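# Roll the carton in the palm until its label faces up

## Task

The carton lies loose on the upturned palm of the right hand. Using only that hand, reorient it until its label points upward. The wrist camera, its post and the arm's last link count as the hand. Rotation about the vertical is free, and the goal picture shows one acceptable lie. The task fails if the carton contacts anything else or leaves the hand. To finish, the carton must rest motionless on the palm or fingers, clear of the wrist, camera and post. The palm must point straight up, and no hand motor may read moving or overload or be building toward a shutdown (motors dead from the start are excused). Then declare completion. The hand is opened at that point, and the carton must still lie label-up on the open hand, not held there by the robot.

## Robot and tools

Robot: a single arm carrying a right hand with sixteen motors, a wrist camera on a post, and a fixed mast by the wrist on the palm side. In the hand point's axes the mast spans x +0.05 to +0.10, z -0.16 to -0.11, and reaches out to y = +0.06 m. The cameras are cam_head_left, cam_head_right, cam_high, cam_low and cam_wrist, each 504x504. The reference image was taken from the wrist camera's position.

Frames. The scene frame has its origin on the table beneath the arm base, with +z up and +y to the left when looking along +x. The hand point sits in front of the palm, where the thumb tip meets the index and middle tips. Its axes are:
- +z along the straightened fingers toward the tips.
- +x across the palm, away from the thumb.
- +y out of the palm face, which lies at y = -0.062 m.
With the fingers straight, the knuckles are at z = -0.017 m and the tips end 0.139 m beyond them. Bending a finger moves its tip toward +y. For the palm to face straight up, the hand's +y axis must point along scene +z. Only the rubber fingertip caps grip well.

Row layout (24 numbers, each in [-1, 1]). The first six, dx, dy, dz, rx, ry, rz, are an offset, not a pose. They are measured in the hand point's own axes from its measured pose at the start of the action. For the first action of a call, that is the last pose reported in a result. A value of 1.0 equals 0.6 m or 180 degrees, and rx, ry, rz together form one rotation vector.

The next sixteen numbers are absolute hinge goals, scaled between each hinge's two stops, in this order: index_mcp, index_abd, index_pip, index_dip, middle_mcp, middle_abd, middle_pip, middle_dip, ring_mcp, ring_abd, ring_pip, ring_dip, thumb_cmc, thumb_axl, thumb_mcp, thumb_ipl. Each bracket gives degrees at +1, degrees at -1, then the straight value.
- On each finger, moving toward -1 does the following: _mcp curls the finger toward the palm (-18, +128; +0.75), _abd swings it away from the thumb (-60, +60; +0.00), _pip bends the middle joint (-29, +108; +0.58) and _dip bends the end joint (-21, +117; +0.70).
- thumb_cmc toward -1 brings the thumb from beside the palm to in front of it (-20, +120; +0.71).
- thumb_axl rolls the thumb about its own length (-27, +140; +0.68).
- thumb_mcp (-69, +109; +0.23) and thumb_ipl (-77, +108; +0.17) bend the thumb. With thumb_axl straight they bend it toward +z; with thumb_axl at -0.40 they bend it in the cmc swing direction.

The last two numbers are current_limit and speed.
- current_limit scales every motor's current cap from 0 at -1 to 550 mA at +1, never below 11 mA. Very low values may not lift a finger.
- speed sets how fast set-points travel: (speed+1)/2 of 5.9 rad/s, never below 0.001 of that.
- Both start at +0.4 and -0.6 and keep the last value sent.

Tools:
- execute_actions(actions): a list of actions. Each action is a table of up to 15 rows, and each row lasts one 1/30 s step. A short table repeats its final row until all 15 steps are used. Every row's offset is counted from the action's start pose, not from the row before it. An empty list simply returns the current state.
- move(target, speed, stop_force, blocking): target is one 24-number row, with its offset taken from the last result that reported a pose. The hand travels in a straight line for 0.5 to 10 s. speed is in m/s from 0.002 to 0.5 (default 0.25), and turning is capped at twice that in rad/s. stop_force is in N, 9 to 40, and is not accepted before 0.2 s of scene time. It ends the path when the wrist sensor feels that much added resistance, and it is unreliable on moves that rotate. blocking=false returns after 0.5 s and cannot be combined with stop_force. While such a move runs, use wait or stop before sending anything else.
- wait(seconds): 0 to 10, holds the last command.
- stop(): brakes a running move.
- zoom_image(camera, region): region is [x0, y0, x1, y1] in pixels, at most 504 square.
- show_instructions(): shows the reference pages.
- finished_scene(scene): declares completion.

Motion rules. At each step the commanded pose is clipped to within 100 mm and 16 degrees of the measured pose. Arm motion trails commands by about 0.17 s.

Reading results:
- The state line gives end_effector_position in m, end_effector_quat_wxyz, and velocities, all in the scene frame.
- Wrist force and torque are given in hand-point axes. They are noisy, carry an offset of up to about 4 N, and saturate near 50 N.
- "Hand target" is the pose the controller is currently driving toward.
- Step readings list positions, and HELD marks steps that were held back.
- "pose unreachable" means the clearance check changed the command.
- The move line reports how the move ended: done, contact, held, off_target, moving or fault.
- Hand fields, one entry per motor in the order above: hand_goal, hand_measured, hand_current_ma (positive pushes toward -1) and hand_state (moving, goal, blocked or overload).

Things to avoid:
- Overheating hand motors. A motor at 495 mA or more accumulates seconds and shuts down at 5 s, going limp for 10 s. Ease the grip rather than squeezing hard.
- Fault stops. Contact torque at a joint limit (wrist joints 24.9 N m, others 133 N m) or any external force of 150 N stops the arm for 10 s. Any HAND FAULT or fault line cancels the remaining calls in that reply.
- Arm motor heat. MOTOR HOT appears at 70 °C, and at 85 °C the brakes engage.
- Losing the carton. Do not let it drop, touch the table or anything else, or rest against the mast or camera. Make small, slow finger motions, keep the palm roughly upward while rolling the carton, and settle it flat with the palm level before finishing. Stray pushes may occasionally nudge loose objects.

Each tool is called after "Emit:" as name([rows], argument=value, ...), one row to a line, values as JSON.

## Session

Emit:
execute_actions(actions=[])

Emit:
show_instructions()

Scene clock: 0.00 s.
end_effector_position=(+0.6038, +0.0554, +0.5115) hand_goal=(+0.046, +0.000, -0.008, +0.280, +0.046, +0.000, -0.008, +0.280, +0.046, +0.000, -0.008, +0.280, -0.104, +0.266, +0.032, -0.018) hand_measured=(+0.060, +0.000, -0.006, +0.282, +0.062, +0.000, -0.006, +0.282, +0.060, +0.000, -0.006, +0.282, -0.092, +0.270, +0.034, -0.016) hand_current_ma=(+78, +0, +14, +13, +85, +0, +15, +13, +78, +0, +15, +14, +66, +29, +14, +12) hand_state=(goal, goal, goal, goal, goal, goal, goal, goal, goal, goal, goal, goal, goal, goal, goal, goal) hand_current_limit=0.40 hand_speed=-0.60 end_effector_quat_wxyz=(+0.506, +0.470, +0.508, +0.514) end_effector_velocity=(-0.000, +0.001, +0.000) end_effector_angular_velocity=(-0.002, -0.002, +0.002)
Joint positions: [-0.155 -1.2    2.196 -4.164 -1.341 -0.023]
Joint velocities: [ 0.001  0.    -0.    -0.002  0.001 -0.002]
Wrist force (N, on the end effector, along its own x y z axes, offset not removed): no reading
Wrist torque (N m, same axes, about the end effector's origin, offset not removed): no reading
Hand target: +0.604, +0.055, +0.511; +0.506, +0.470, +0.508, +0.514

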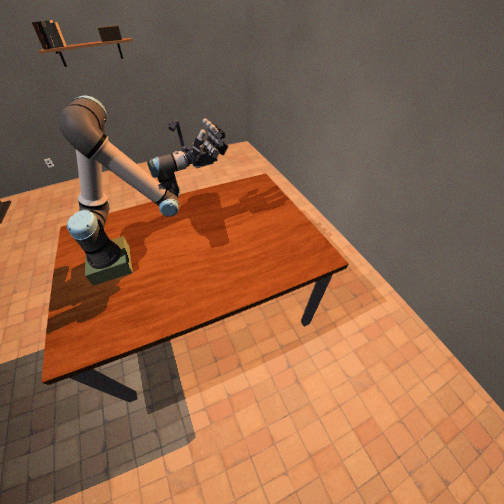

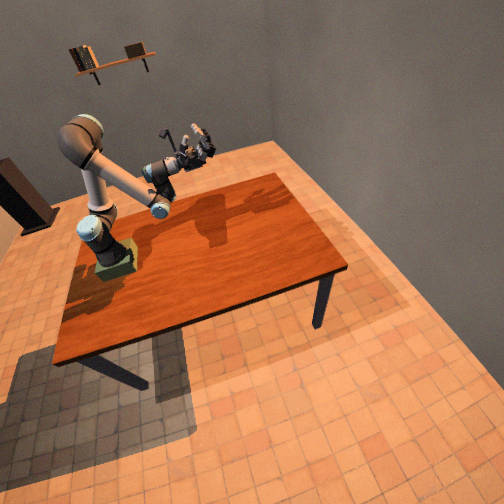

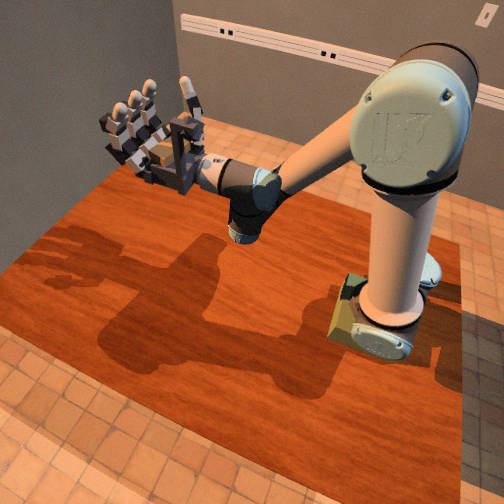

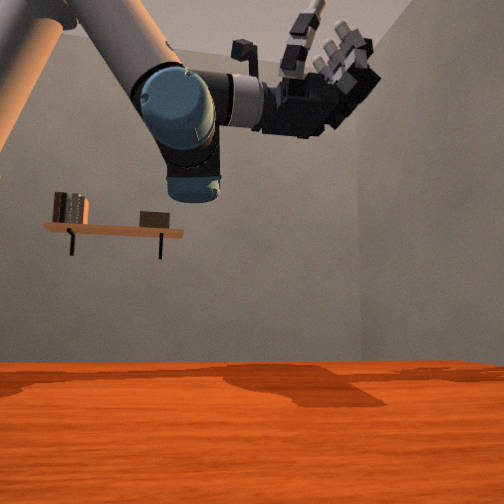

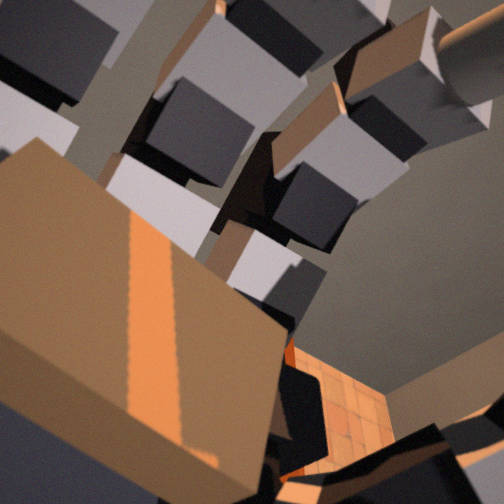

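Reference images for this scene: goal picture from the wrist camera place.

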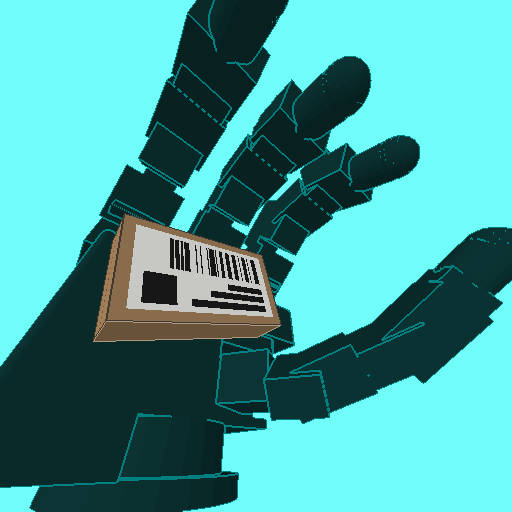

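Emit:
move(target=[0,-0.22,0,0.53,0,0,-0.72,0,0.45,0.3,-0.72,0,0.45,0.3,-0.72,0,0.45,0.3,-0.104,0.266,0.032,-0.018,0.4,-0.8], speed=0.3)

Scene clock: 5.63 s.
end_effector_position=(+0.6098, +0.0515, +0.3796) hand_goal=(-0.720, +0.000, +0.450, +0.300, -0.720, +0.000, +0.450, +0.300, -0.720, +0.000, +0.450, +0.300, -0.104, +0.266, +0.032, -0.018) hand_measured=(-0.704, +0.000, +0.450, +0.298, -0.696, +0.000, +0.450, +0.298, -0.700, +0.000, +0.450, +0.298, -0.102, +0.270, +0.030, -0.018) hand_current_ma=(+87, +0, +1, -13, +132, +0, +2, -13, +108, +0, +2, -14, +11, +29, -19, +6) hand_state=(goal, goal, goal, goal, blocked, goal, goal, goal, goal, goal, goal, goal, goal, goal, goal, goal) hand_current_limit=0.40 hand_speed=-0.80 end_effector_quat_wxyz=(-0.006, +0.691, +0.722, -0.029) end_effector_velocity=(+0.001, -0.000, -0.001) end_effector_angular_velocity=(-0.000, +0.011, +0.000)
Joint positions: [-0.075 -1.464  1.607 -1.652 -1.61  -0.146]
Joint velocities: [ 0.     0.007 -0.011  0.014 -0.001 -0.   ]
Wrist force (N, on the end effector, along its own x y z axes, offset not removed): [-0.7 0.3 -0.3]
Wrist torque (N m, same axes, about the end effector's origin, offset not removed): [0.40 -0.02 -0.32]
Hand target: +0.610, +0.051, +0.380; -0.007, +0.691, +0.722, -0.030
Off the commanded pose: 0.000 m, 0 deg.
move: done

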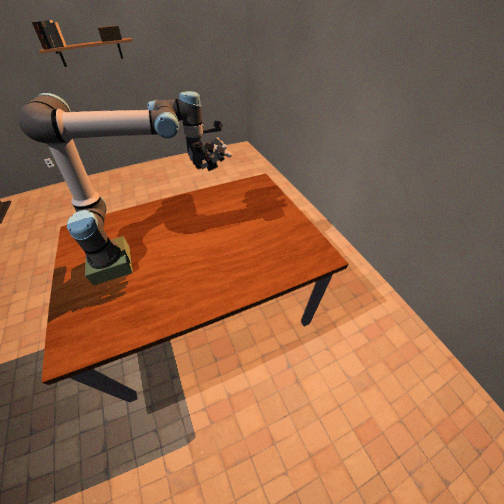

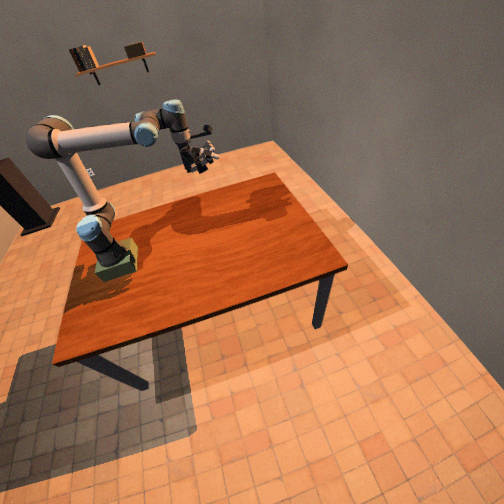

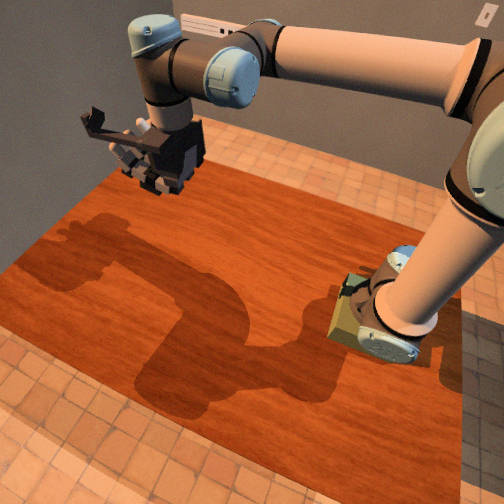

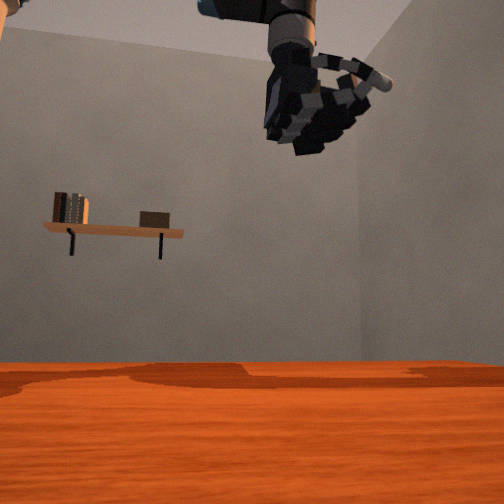

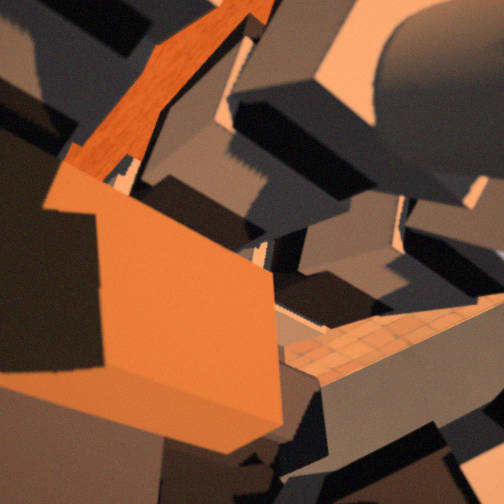

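Emit:
move(target=[0,-0.08,0,0.14,0,0,-0.86,0,0.5,0.2,-0.86,0,0.5,0.2,-0.86,0,0.5,0.2,-0.104,0.266,0.032,-0.018,0.4,-0.8], speed=0.2)

Scene clock: 10.03 s.
end_effector_position=(+0.5620, +0.0494, +0.3820) hand_goal=(-0.860, +0.000, +0.500, +0.200, -0.860, +0.000, +0.500, +0.200, -0.860, +0.000, +0.500, +0.200, -0.104, +0.266, +0.032, -0.018) hand_measured=(-0.768, -0.004, +0.512, +0.208, -0.828, +0.000, +0.502, +0.204, -0.834, +0.000, +0.502, +0.204, -0.098, +0.266, +0.038, -0.018) hand_current_ma=(+385, -17, +61, +37, +174, +0, +9, +18, +151, +0, +11, +19, +29, +0, +34, +6) hand_state=(blocked, goal, goal, goal, blocked, goal, goal, goal, blocked, goal, goal, goal, goal, goal, goal, goal) hand_current_limit=0.40 hand_speed=-0.80 end_effector_quat_wxyz=(-0.157, +0.673, +0.698, -0.186) end_effector_velocity=(-0.001, -0.000, -0.001) end_effector_angular_velocity=(+0.001, +0.012, +0.001)
Joint positions: [-0.06  -1.3    1.278 -1.049 -1.661 -0.102]
Joint velocities: [-0.001  0.006 -0.008  0.014 -0.001 -0.001]
Wrist force (N, on the end effector, along its own x y z axes, offset not removed): [-1.2 0.7 -1.6]
Wrist torque (N m, same axes, about the end effector's origin, offset not removed): [0.67 0.14 -0.23]
Hand target: +0.562, +0.049, +0.382; -0.157, +0.673, +0.698, -0.186
Off the commanded pose: 0.000 m, 0 deg.
move: done

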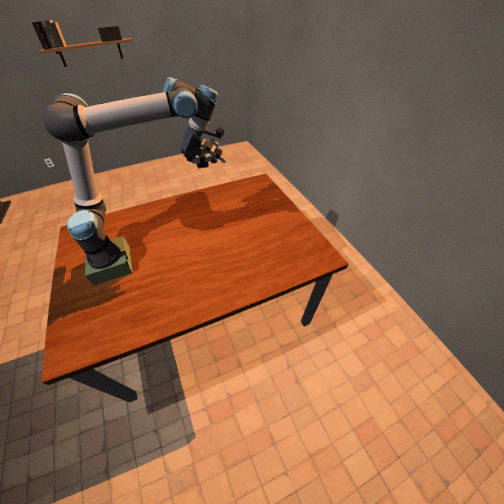

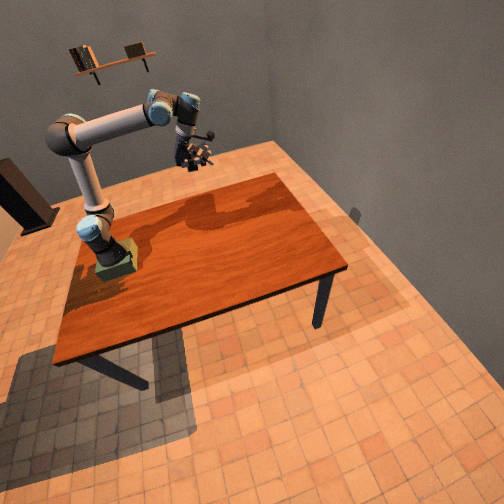

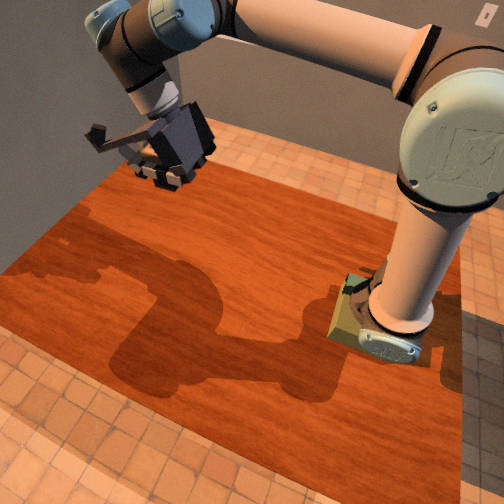

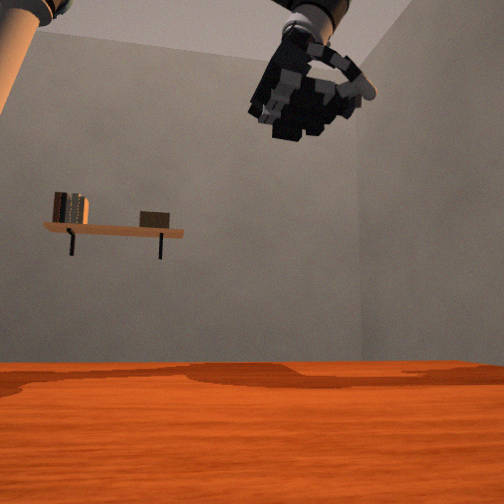

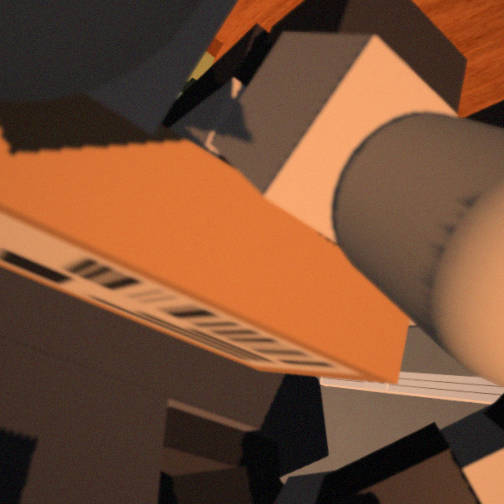

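Emit:
move(target=[0,0.04,-0.08,-0.222,0,0,-0.4,0,0.5,0.2,-0.39,0,0.5,0.2,-0.39,0,0.5,0.2,-0.104,0.266,0.032,-0.018,0.4,-0.9])

Scene clock: 14.63 s.
end_effector_position=(+0.6056, +0.0523, +0.4132) hand_goal=(-0.400, +0.000, +0.500, +0.200, -0.390, +0.000, +0.500, +0.200, -0.390, +0.000, +0.500, +0.200, -0.104, +0.266, +0.032, -0.018) hand_measured=(-0.392, -0.004, +0.510, +0.202, -0.376, +0.000, +0.502, +0.204, -0.378, +0.000, +0.502, +0.204, -0.104, +0.266, +0.030, -0.018) hand_current_ma=(+51, -16, +46, +15, +74, +0, +9, +18, +66, +0, +11, +19, +3, +0, -18, +6) hand_state=(goal, goal, goal, goal, goal, goal, goal, goal, goal, goal, goal, goal, goal, goal, goal, goal) hand_current_limit=0.40 hand_speed=-0.90 end_effector_quat_wxyz=(+0.083, +0.686, +0.720, +0.064) end_effector_velocity=(+0.000, -0.001, -0.001) end_effector_angular_velocity=(+0.000, +0.001, -0.002)
Joint positions: [-0.094 -1.6    1.795 -1.958 -1.567 -0.169]
Joint velocities: [-0.001  0.001  0.    -0.    -0.     0.001]
Wrist force (N, on the end effector, along its own x y z axes, offset not removed): [-0.5 -0.5 0.5]
Wrist torque (N m, same axes, about the end effector's origin, offset not removed): [0.27 -0.05 -0.15]
Hand target: +0.606, +0.052, +0.413; +0.083, +0.686, +0.720, +0.064
Off the commanded pose: 0.000 m, 0 deg.
move: done

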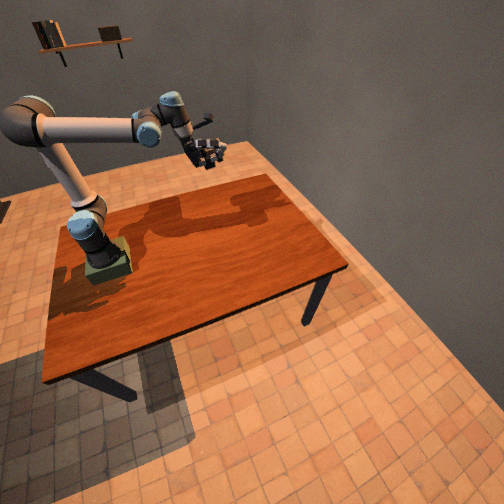

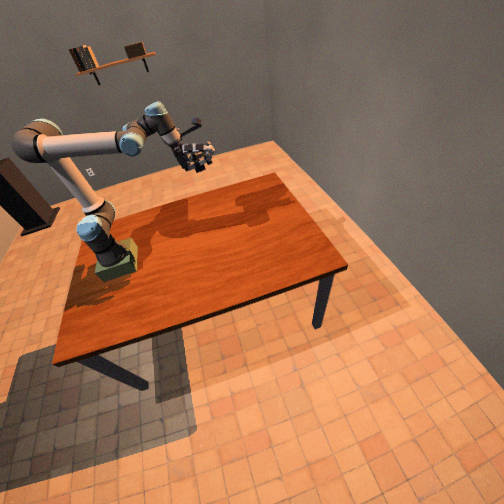

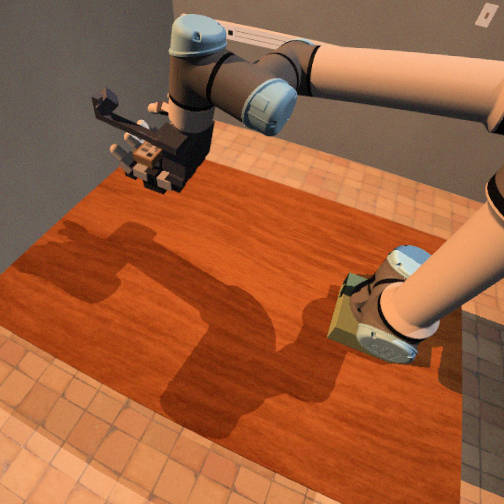

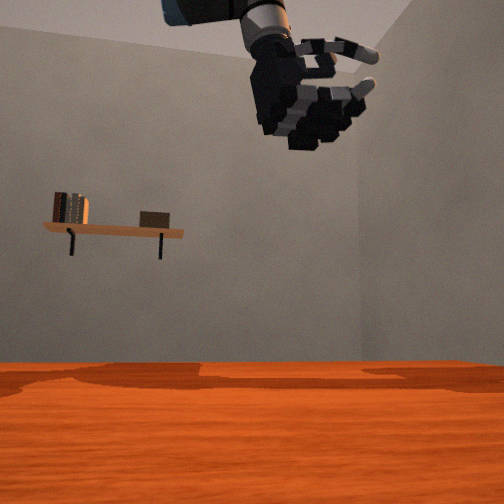

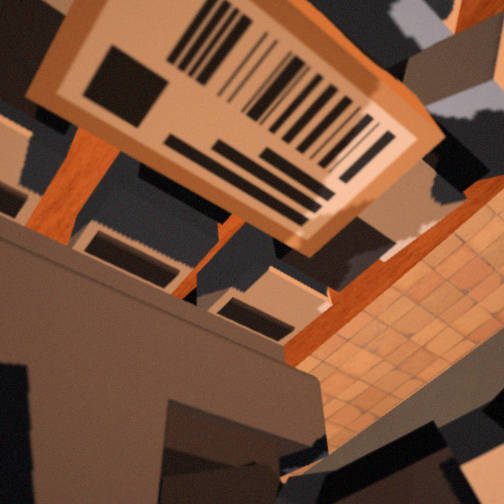

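Emit:
move(target=[0,0.03,-0.13,-0.436,0,0,0.73,0,0.56,0.3,0.73,0,0.56,0.3,0.73,0,0.56,0.3,-0.104,0.266,0.032,-0.018,0.4,-0.865])

Emit:
zoom_image(camera="cam_head_left", region=[170, 110, 260, 200])

Scene clock: 20.70 s.
end_effector_position=(+0.6067, +0.0550, +0.4932) hand_goal=(+0.730, +0.000, +0.560, +0.300, +0.730, +0.000, +0.560, +0.300, +0.730, +0.000, +0.560, +0.300, -0.104, +0.266, +0.032, -0.018) hand_measured=(+0.738, -0.004, +0.560, +0.298, +0.744, +0.000, +0.562, +0.298, +0.742, +0.000, +0.562, +0.298, -0.102, +0.266, +0.030, -0.018) hand_current_ma=(+52, -15, +3, -12, +74, +0, +6, -12, +69, +0, +9, -13, +13, +0, -18, +6) hand_state=(goal, goal, goal, goal, goal, goal, goal, goal, goal, goal, goal, goal, goal, goal, goal, goal) hand_current_limit=0.40 hand_speed=-0.86 end_effector_quat_wxyz=(+0.498, +0.479, +0.517, +0.505) end_effector_velocity=(-0.001, -0.000, +0.001) end_effector_angular_velocity=(-0.000, -0.003, -0.001)
Joint positions: [-0.156 -1.181  2.212 -4.162 -1.341 -0.032]
Joint velocities: [ 0.    -0.002 -0.    -0.001 -0.001  0.   ]
Wrist force (N, on the end effector, along its own x y z axes, offset not removed): [-0.1 0.3 -1.1]
Wrist torque (N m, same axes, about the end effector's origin, offset not removed): [0.33 0.05 -0.25]
Hand target: +0.607, +0.055, +0.493; +0.498, +0.479, +0.517, +0.505
Off the commanded pose: 0.000 m, 0 deg.
move: done

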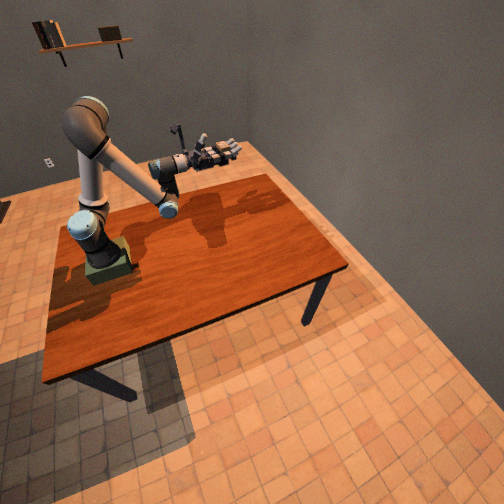

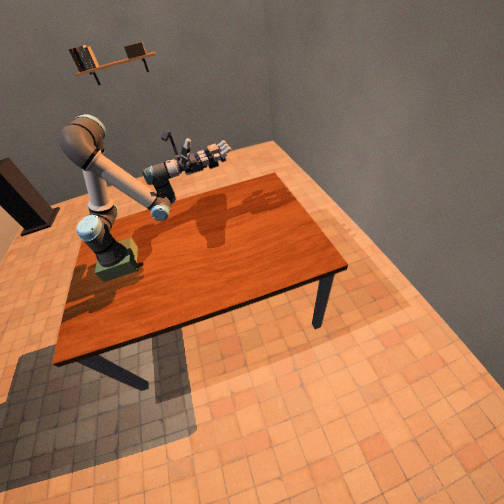

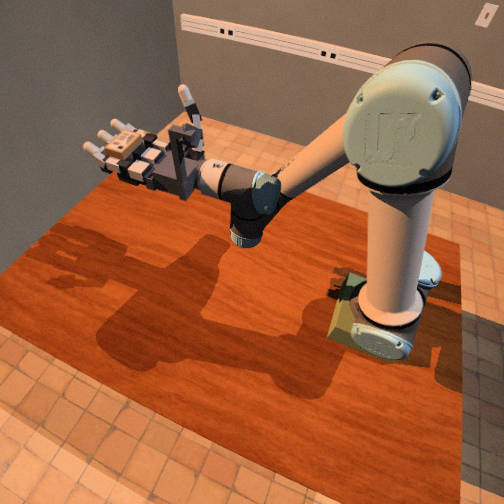

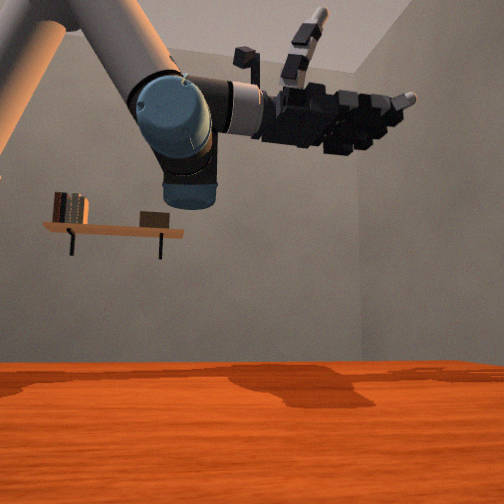

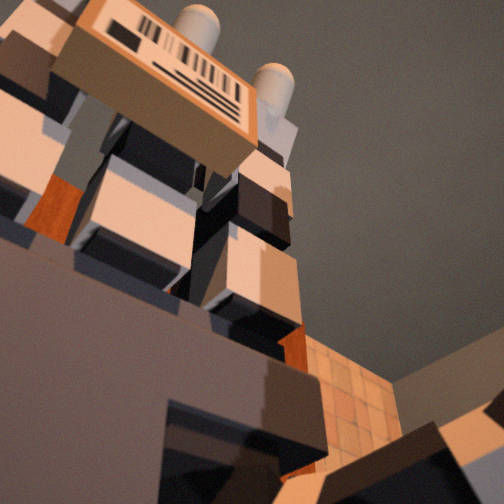

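Region (170, 110, 260, 200) of cam_head_left's 504x504 image, scaled by 5.600, with more detail than that image has.

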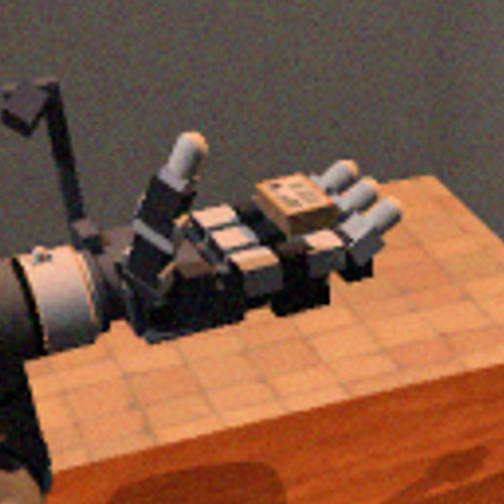

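Emit:
execute_actions([
  [[0,0,0,0,0,0,0.4,0,0.56,0.5,0.4,0,0.56,0.5,0.4,0,0.56,0.5,-0.104,0.266,0.032,-0.018,0.4,-0.75]],
  [[0,0,0,0,0,0,0.4,0,0.56,0.5,0.4,0,0.56,0.5,0.4,0,0.56,0.5,-0.104,0.266,0.032,-0.018,0.4,-0.75]],
  [[0,0,0,0,0,0,0.73,0,0.58,0.65,0.73,0,0.58,0.65,0.73,0,0.58,0.65,-0.104,0.266,0.032,-0.018,0.4,-0.7]],
])

Emit:
wait(seconds=1)

Emit:
zoom_image(camera="cam_head_left", region=[170, 110, 260, 200])

Scene clock: 27.37 s.
end_effector_position=(+0.6067, +0.0550, +0.4932) hand_goal=(+0.730, +0.000, +0.580, +0.650, +0.730, +0.000, +0.580, +0.650, +0.730, +0.000, +0.580, +0.650, -0.104, +0.266, +0.032, -0.018) hand_measured=(+0.696, -0.004, +0.580, +0.648, +0.696, +0.000, +0.580, +0.648, +0.696, +0.000, +0.580, +0.648, -0.102, +0.266, +0.030, -0.018) hand_current_ma=(+22, -15, +3, -12, +23, +0, +3, -12, +22, +0, +3, -12, +13, +0, -18, +6) hand_state=(moving, goal, goal, goal, moving, goal, goal, goal, moving, goal, goal, goal, goal, goal, goal, goal) hand_current_limit=0.40 hand_speed=-0.70 end_effector_quat_wxyz=(+0.498, +0.479, +0.517, +0.505) end_effector_velocity=(+0.000, -0.000, -0.001) end_effector_angular_velocity=(+0.002, +0.002, +0.000)
Joint positions: [-0.156 -1.181  2.212 -4.162 -1.341 -0.032]
Joint velocities: [-0.     0.001  0.     0.001  0.001  0.002]
Wrist force (N, on the end effector, along its own x y z axes, offset not removed): [-0.8 -0.3 -1.1]
Wrist torque (N m, same axes, about the end effector's origin, offset not removed): [0.18 0.19 -0.27]
Hand target: +0.607, +0.055, +0.493; +0.498, +0.479, +0.517, +0.505
Off the commanded pose: 0.000 m, 0 deg.
Step readings (end_effector_position; steps 1 to 15: 1st action; 16 to 30: 2nd action; 31 to 45: 3rd action):
0: (+0.6067, +0.0550, +0.4932)
1: (+0.6067, +0.0550, +0.4932)
2: (+0.6067, +0.0550, +0.4932)
4: (+0.6067, +0.0550, +0.4932)
8: (+0.6067, +0.0550, +0.4932)
15: (+0.6067, +0.0550, +0.4932)
16: (+0.6067, +0.0550, +0.4932)
17: (+0.6067, +0.0550, +0.4932)
19: (+0.6067, +0.0550, +0.4932)
23: (+0.6067, +0.0550, +0.4932)
30: (+0.6067, +0.0550, +0.4932)
31: (+0.6067, +0.0550, +0.4932)
32: (+0.6067, +0.0550, +0.4932)
34: (+0.6067, +0.0550, +0.4932)
38: (+0.6067, +0.0550, +0.4932)
45: end_effector_position above

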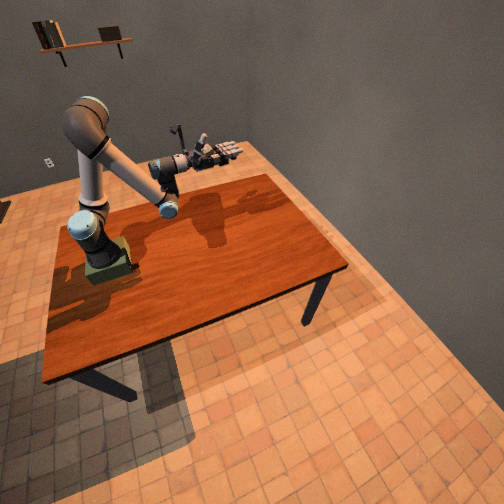

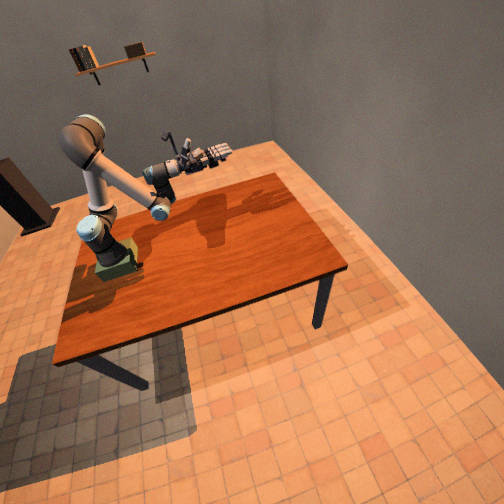

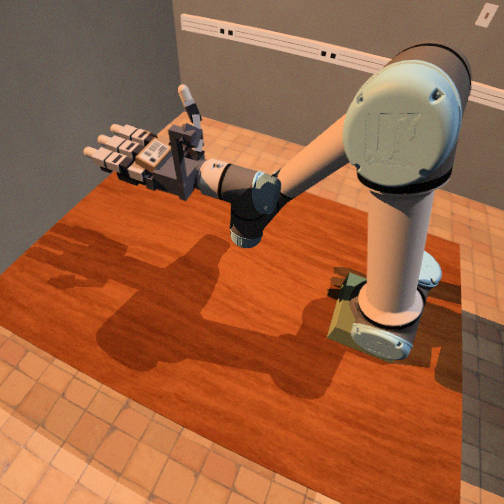

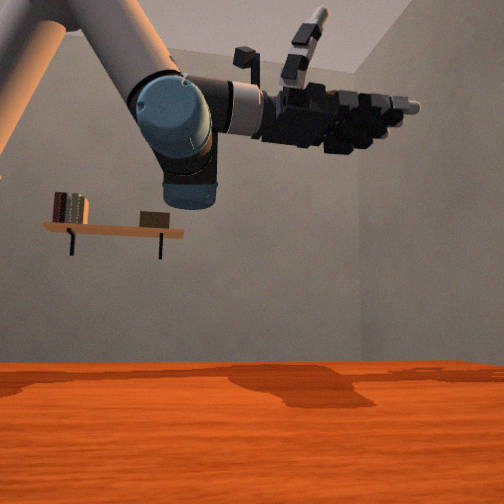

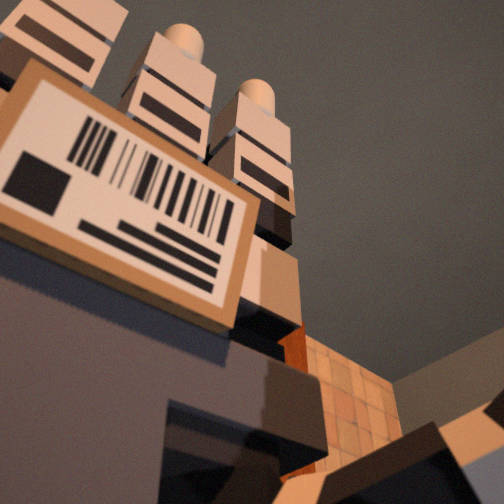

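Scene clock: 28.37 s.
end_effector_position=(+0.6067, +0.0550, +0.4932) hand_goal=(+0.730, +0.000, +0.580, +0.650, +0.730, +0.000, +0.580, +0.650, +0.730, +0.000, +0.580, +0.650, -0.104, +0.266, +0.032, -0.018) hand_measured=(+0.740, -0.004, +0.580, +0.648, +0.740, +0.000, +0.580, +0.648, +0.740, +0.000, +0.580, +0.648, -0.102, +0.266, +0.030, -0.018) hand_current_ma=(+53, -15, +5, -12, +58, +0, +5, -11, +53, +0, +5, -12, +13, +0, -18, +6) hand_state=(goal, goal, goal, goal, goal, goal, goal, goal, goal, goal, goal, goal, goal, goal, goal, goal) hand_current_limit=0.40 hand_speed=-0.70 end_effector_quat_wxyz=(+0.498, +0.479, +0.517, +0.505) end_effector_velocity=(-0.000, +0.000, +0.001) end_effector_angular_velocity=(-0.001, -0.002, +0.000)
Joint positions: [-0.156 -1.181  2.212 -4.162 -1.341 -0.032]
Joint velocities: [ 0.    -0.001 -0.    -0.001  0.    -0.   ]
Wrist force (N, on the end effector, along its own x y z axes, offset not removed): [0.9 -0.2 -2.1]
Wrist torque (N m, same axes, about the end effector's origin, offset not removed): [0.28 -0.09 -0.17]
Hand target: +0.607, +0.055, +0.493; +0.498, +0.479, +0.517, +0.505
Off the commanded pose: 0.000 m, 0 deg.
wait: 1.00 s; at rest by 0.23 s

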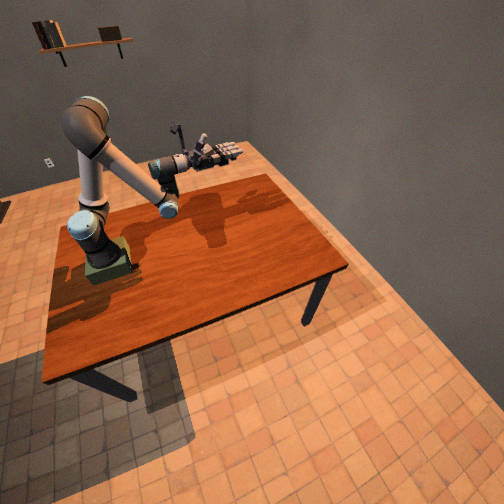

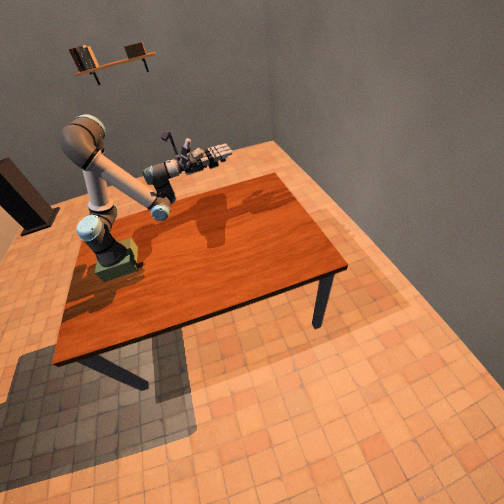

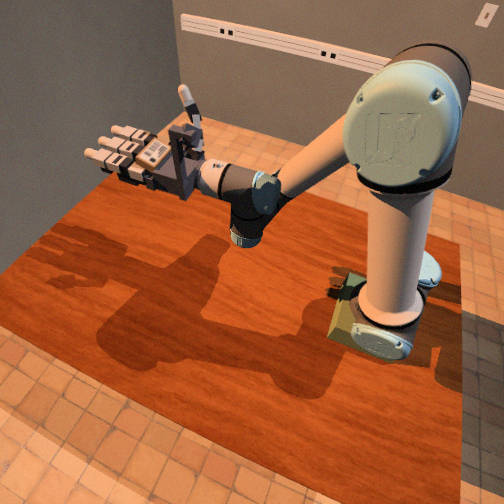

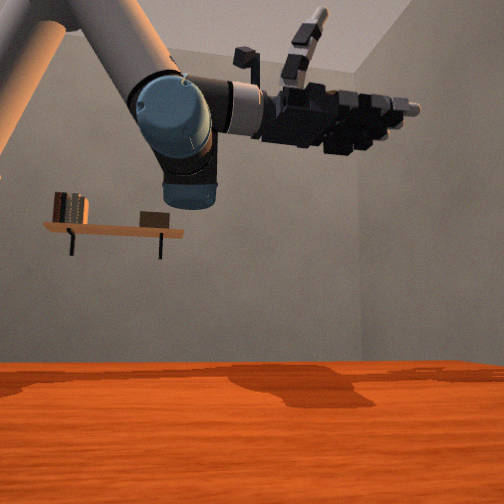

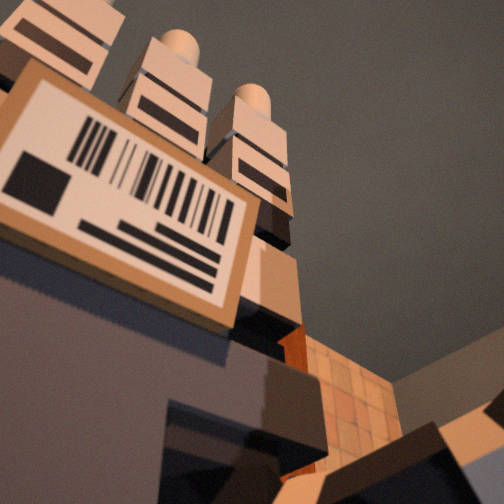

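Region (170, 110, 260, 200) of cam_head_left's 504x504 image, scaled by 5.600, with more detail than that image has.

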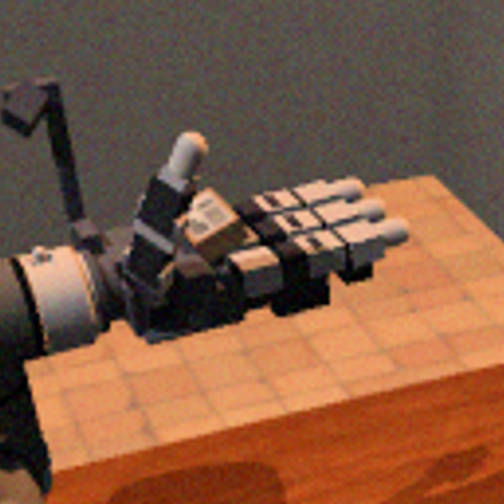

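Emit:
move(target=[0,0,0,0.13,0,0,0.73,0,-0.7,0.65,0.73,0,-0.7,0.65,0.73,0,-0.7,0.65,-0.104,0.266,0.032,-0.018,0.4,-0.2], speed=0.2)

Scene clock: 33.30 s.
end_effector_position=(+0.6068, +0.0550, +0.4932) hand_goal=(+0.730, +0.000, -0.700, +0.650, +0.730, +0.000, -0.700, +0.650, +0.730, +0.000, -0.700, +0.650, -0.104, +0.266, +0.032, -0.018) hand_measured=(+0.740, -0.002, -0.694, +0.648, +0.742, +0.000, -0.692, +0.648, +0.740, +0.000, -0.692, +0.648, -0.102, +0.266, +0.030, -0.018) hand_current_ma=(+56, -15, +34, -11, +61, +0, +36, -11, +56, +0, +36, -12, +14, +0, -18, +6) hand_state=(goal, goal, goal, goal, goal, goal, goal, goal, goal, goal, goal, goal, goal, goal, goal, goal) hand_current_limit=0.40 hand_speed=-0.20 end_effector_quat_wxyz=(+0.391, +0.570, +0.609, +0.390) end_effector_velocity=(-0.000, -0.000, +0.001) end_effector_angular_velocity=(-0.000, +0.001, -0.000)
Joint positions: [-0.157 -1.534  2.261 -3.442 -1.372 -0.122]
Joint velocities: [-0.001 -0.003 -0.001  0.006  0.    -0.001]
Wrist force (N, on the end effector, along its own x y z axes, offset not removed): [1.0 -0.7 -0.2]
Wrist torque (N m, same axes, about the end effector's origin, offset not removed): [0.06 -0.20 -0.19]
Hand target: +0.607, +0.055, +0.493; +0.391, +0.570, +0.609, +0.390
Off the commanded pose: 0.000 m, 0 deg.
move: done

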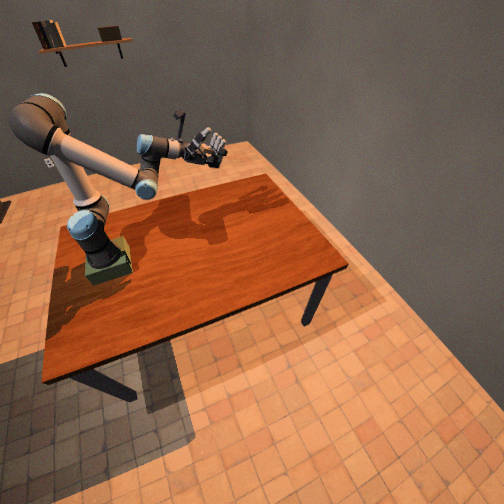

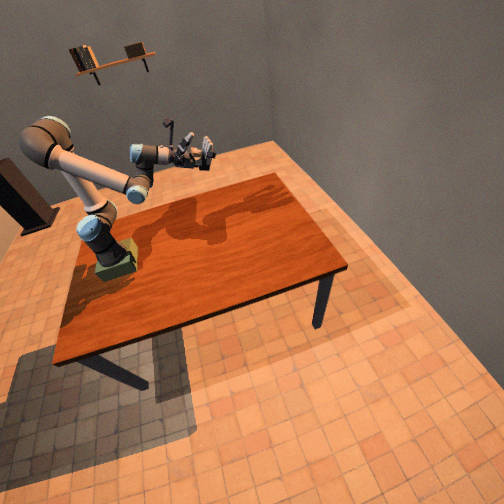

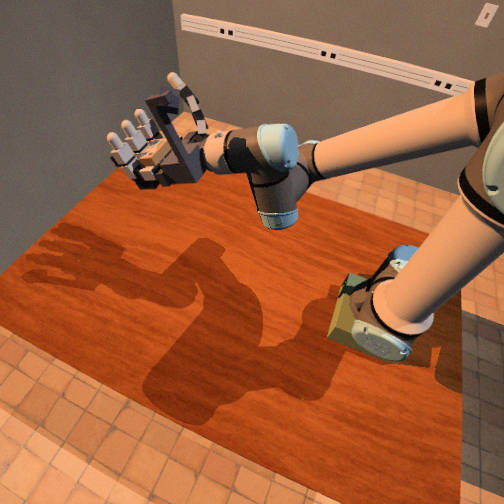

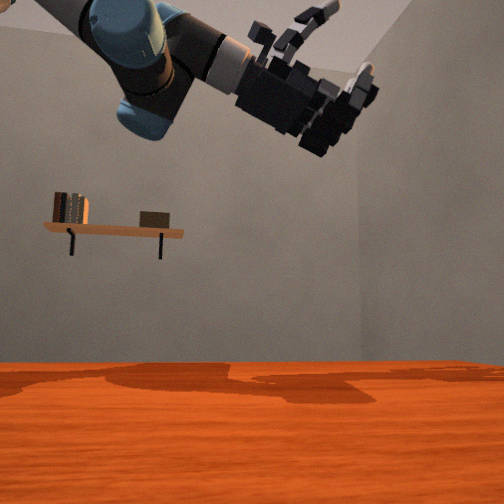

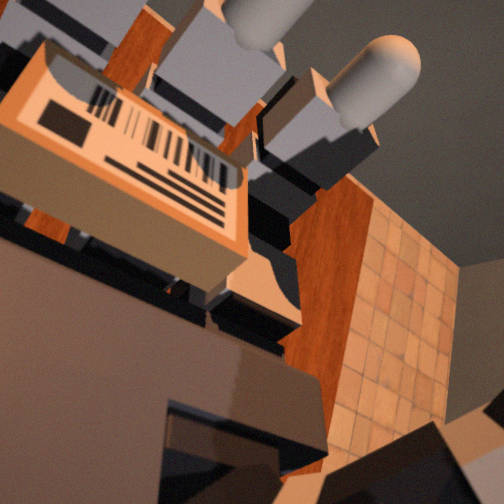

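Emit:
move(target=[0,0,0,-0.13,0,0,0.73,0,0.56,0.65,0.73,0,0.56,0.65,0.73,0,0.56,0.65,-0.104,0.266,0.032,-0.018,0.4,-0.7])

Emit:
zoom_image(camera="cam_head_left", region=[170, 110, 260, 200])

Scene clock: 41.60 s.
end_effector_position=(+0.6067, +0.0550, +0.4932) hand_goal=(+0.730, +0.000, +0.560, +0.650, +0.730, +0.000, +0.560, +0.650, +0.730, +0.000, +0.560, +0.650, -0.104, +0.266, +0.032, -0.018) hand_measured=(+0.740, -0.002, +0.560, +0.648, +0.742, +0.000, +0.560, +0.648, +0.740, +0.000, +0.560, +0.648, -0.102, +0.266, +0.030, -0.018) hand_current_ma=(+56, -15, +3, -11, +61, +0, +3, -11, +58, +0, +3, -12, +14, +0, -18, +6) hand_state=(goal, goal, goal, goal, goal, goal, goal, goal, goal, goal, goal, goal, goal, goal, goal, goal) hand_current_limit=0.40 hand_speed=-0.70 end_effector_quat_wxyz=(+0.498, +0.479, +0.517, +0.505) end_effector_velocity=(-0.000, +0.001, -0.000) end_effector_angular_velocity=(+0.000, +0.000, +0.001)
Joint positions: [-0.156 -1.181  2.212 -4.163 -1.341 -0.032]
Joint velocities: [ 0.001  0.     0.    -0.    -0.     0.   ]
Wrist force (N, on the end effector, along its own x y z axes, offset not removed): [0.2 0.2 -1.9]
Wrist torque (N m, same axes, about the end effector's origin, offset not removed): [0.29 -0.03 -0.19]
Hand target: +0.607, +0.055, +0.493; +0.498, +0.479, +0.517, +0.505
Off the commanded pose: 0.000 m, 0 deg.
move: done

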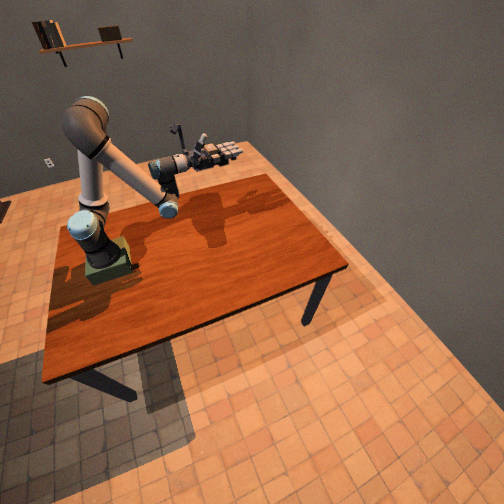

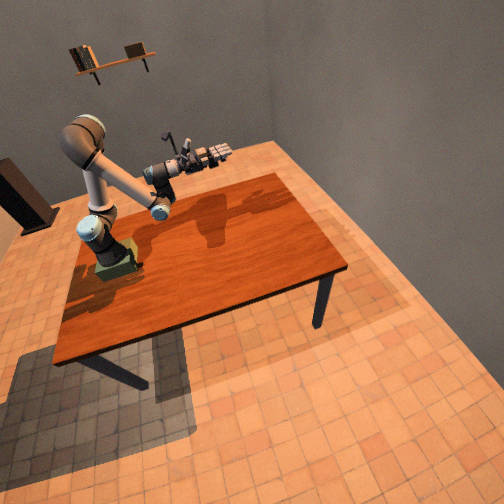

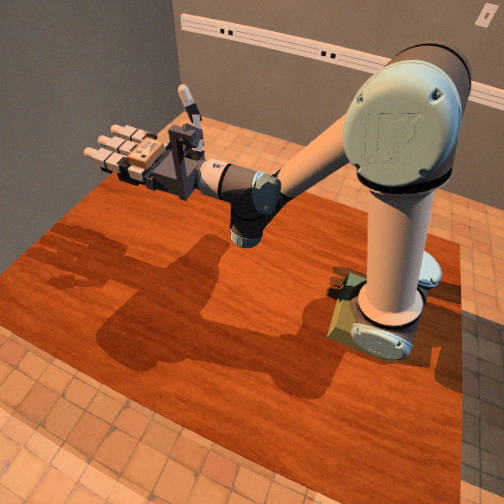

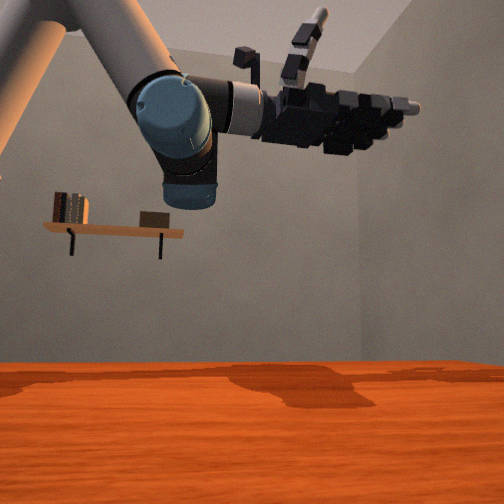

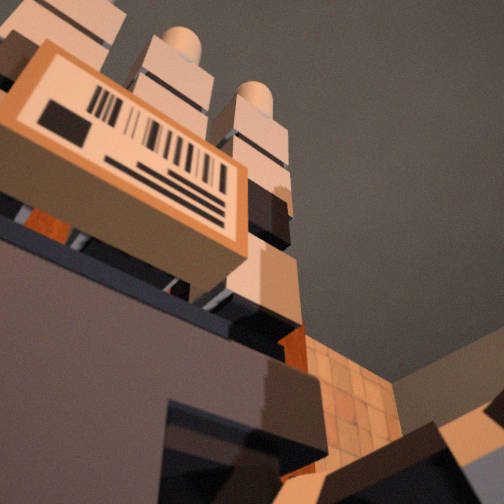

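Region (170, 110, 260, 200) of cam_head_left's 504x504 image, scaled by 5.600, with more detail than that image has.

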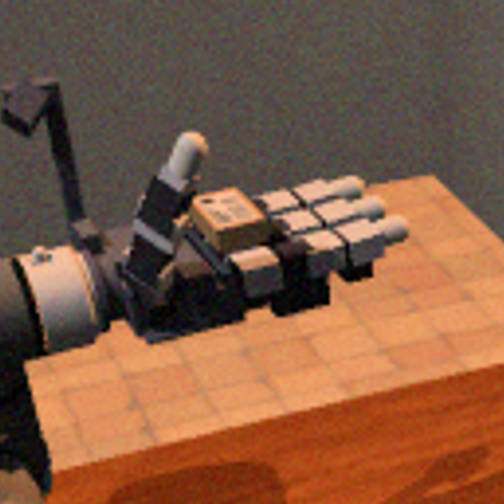

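Emit:
finished_scene(scene=2)

The scene is finished: the task was done.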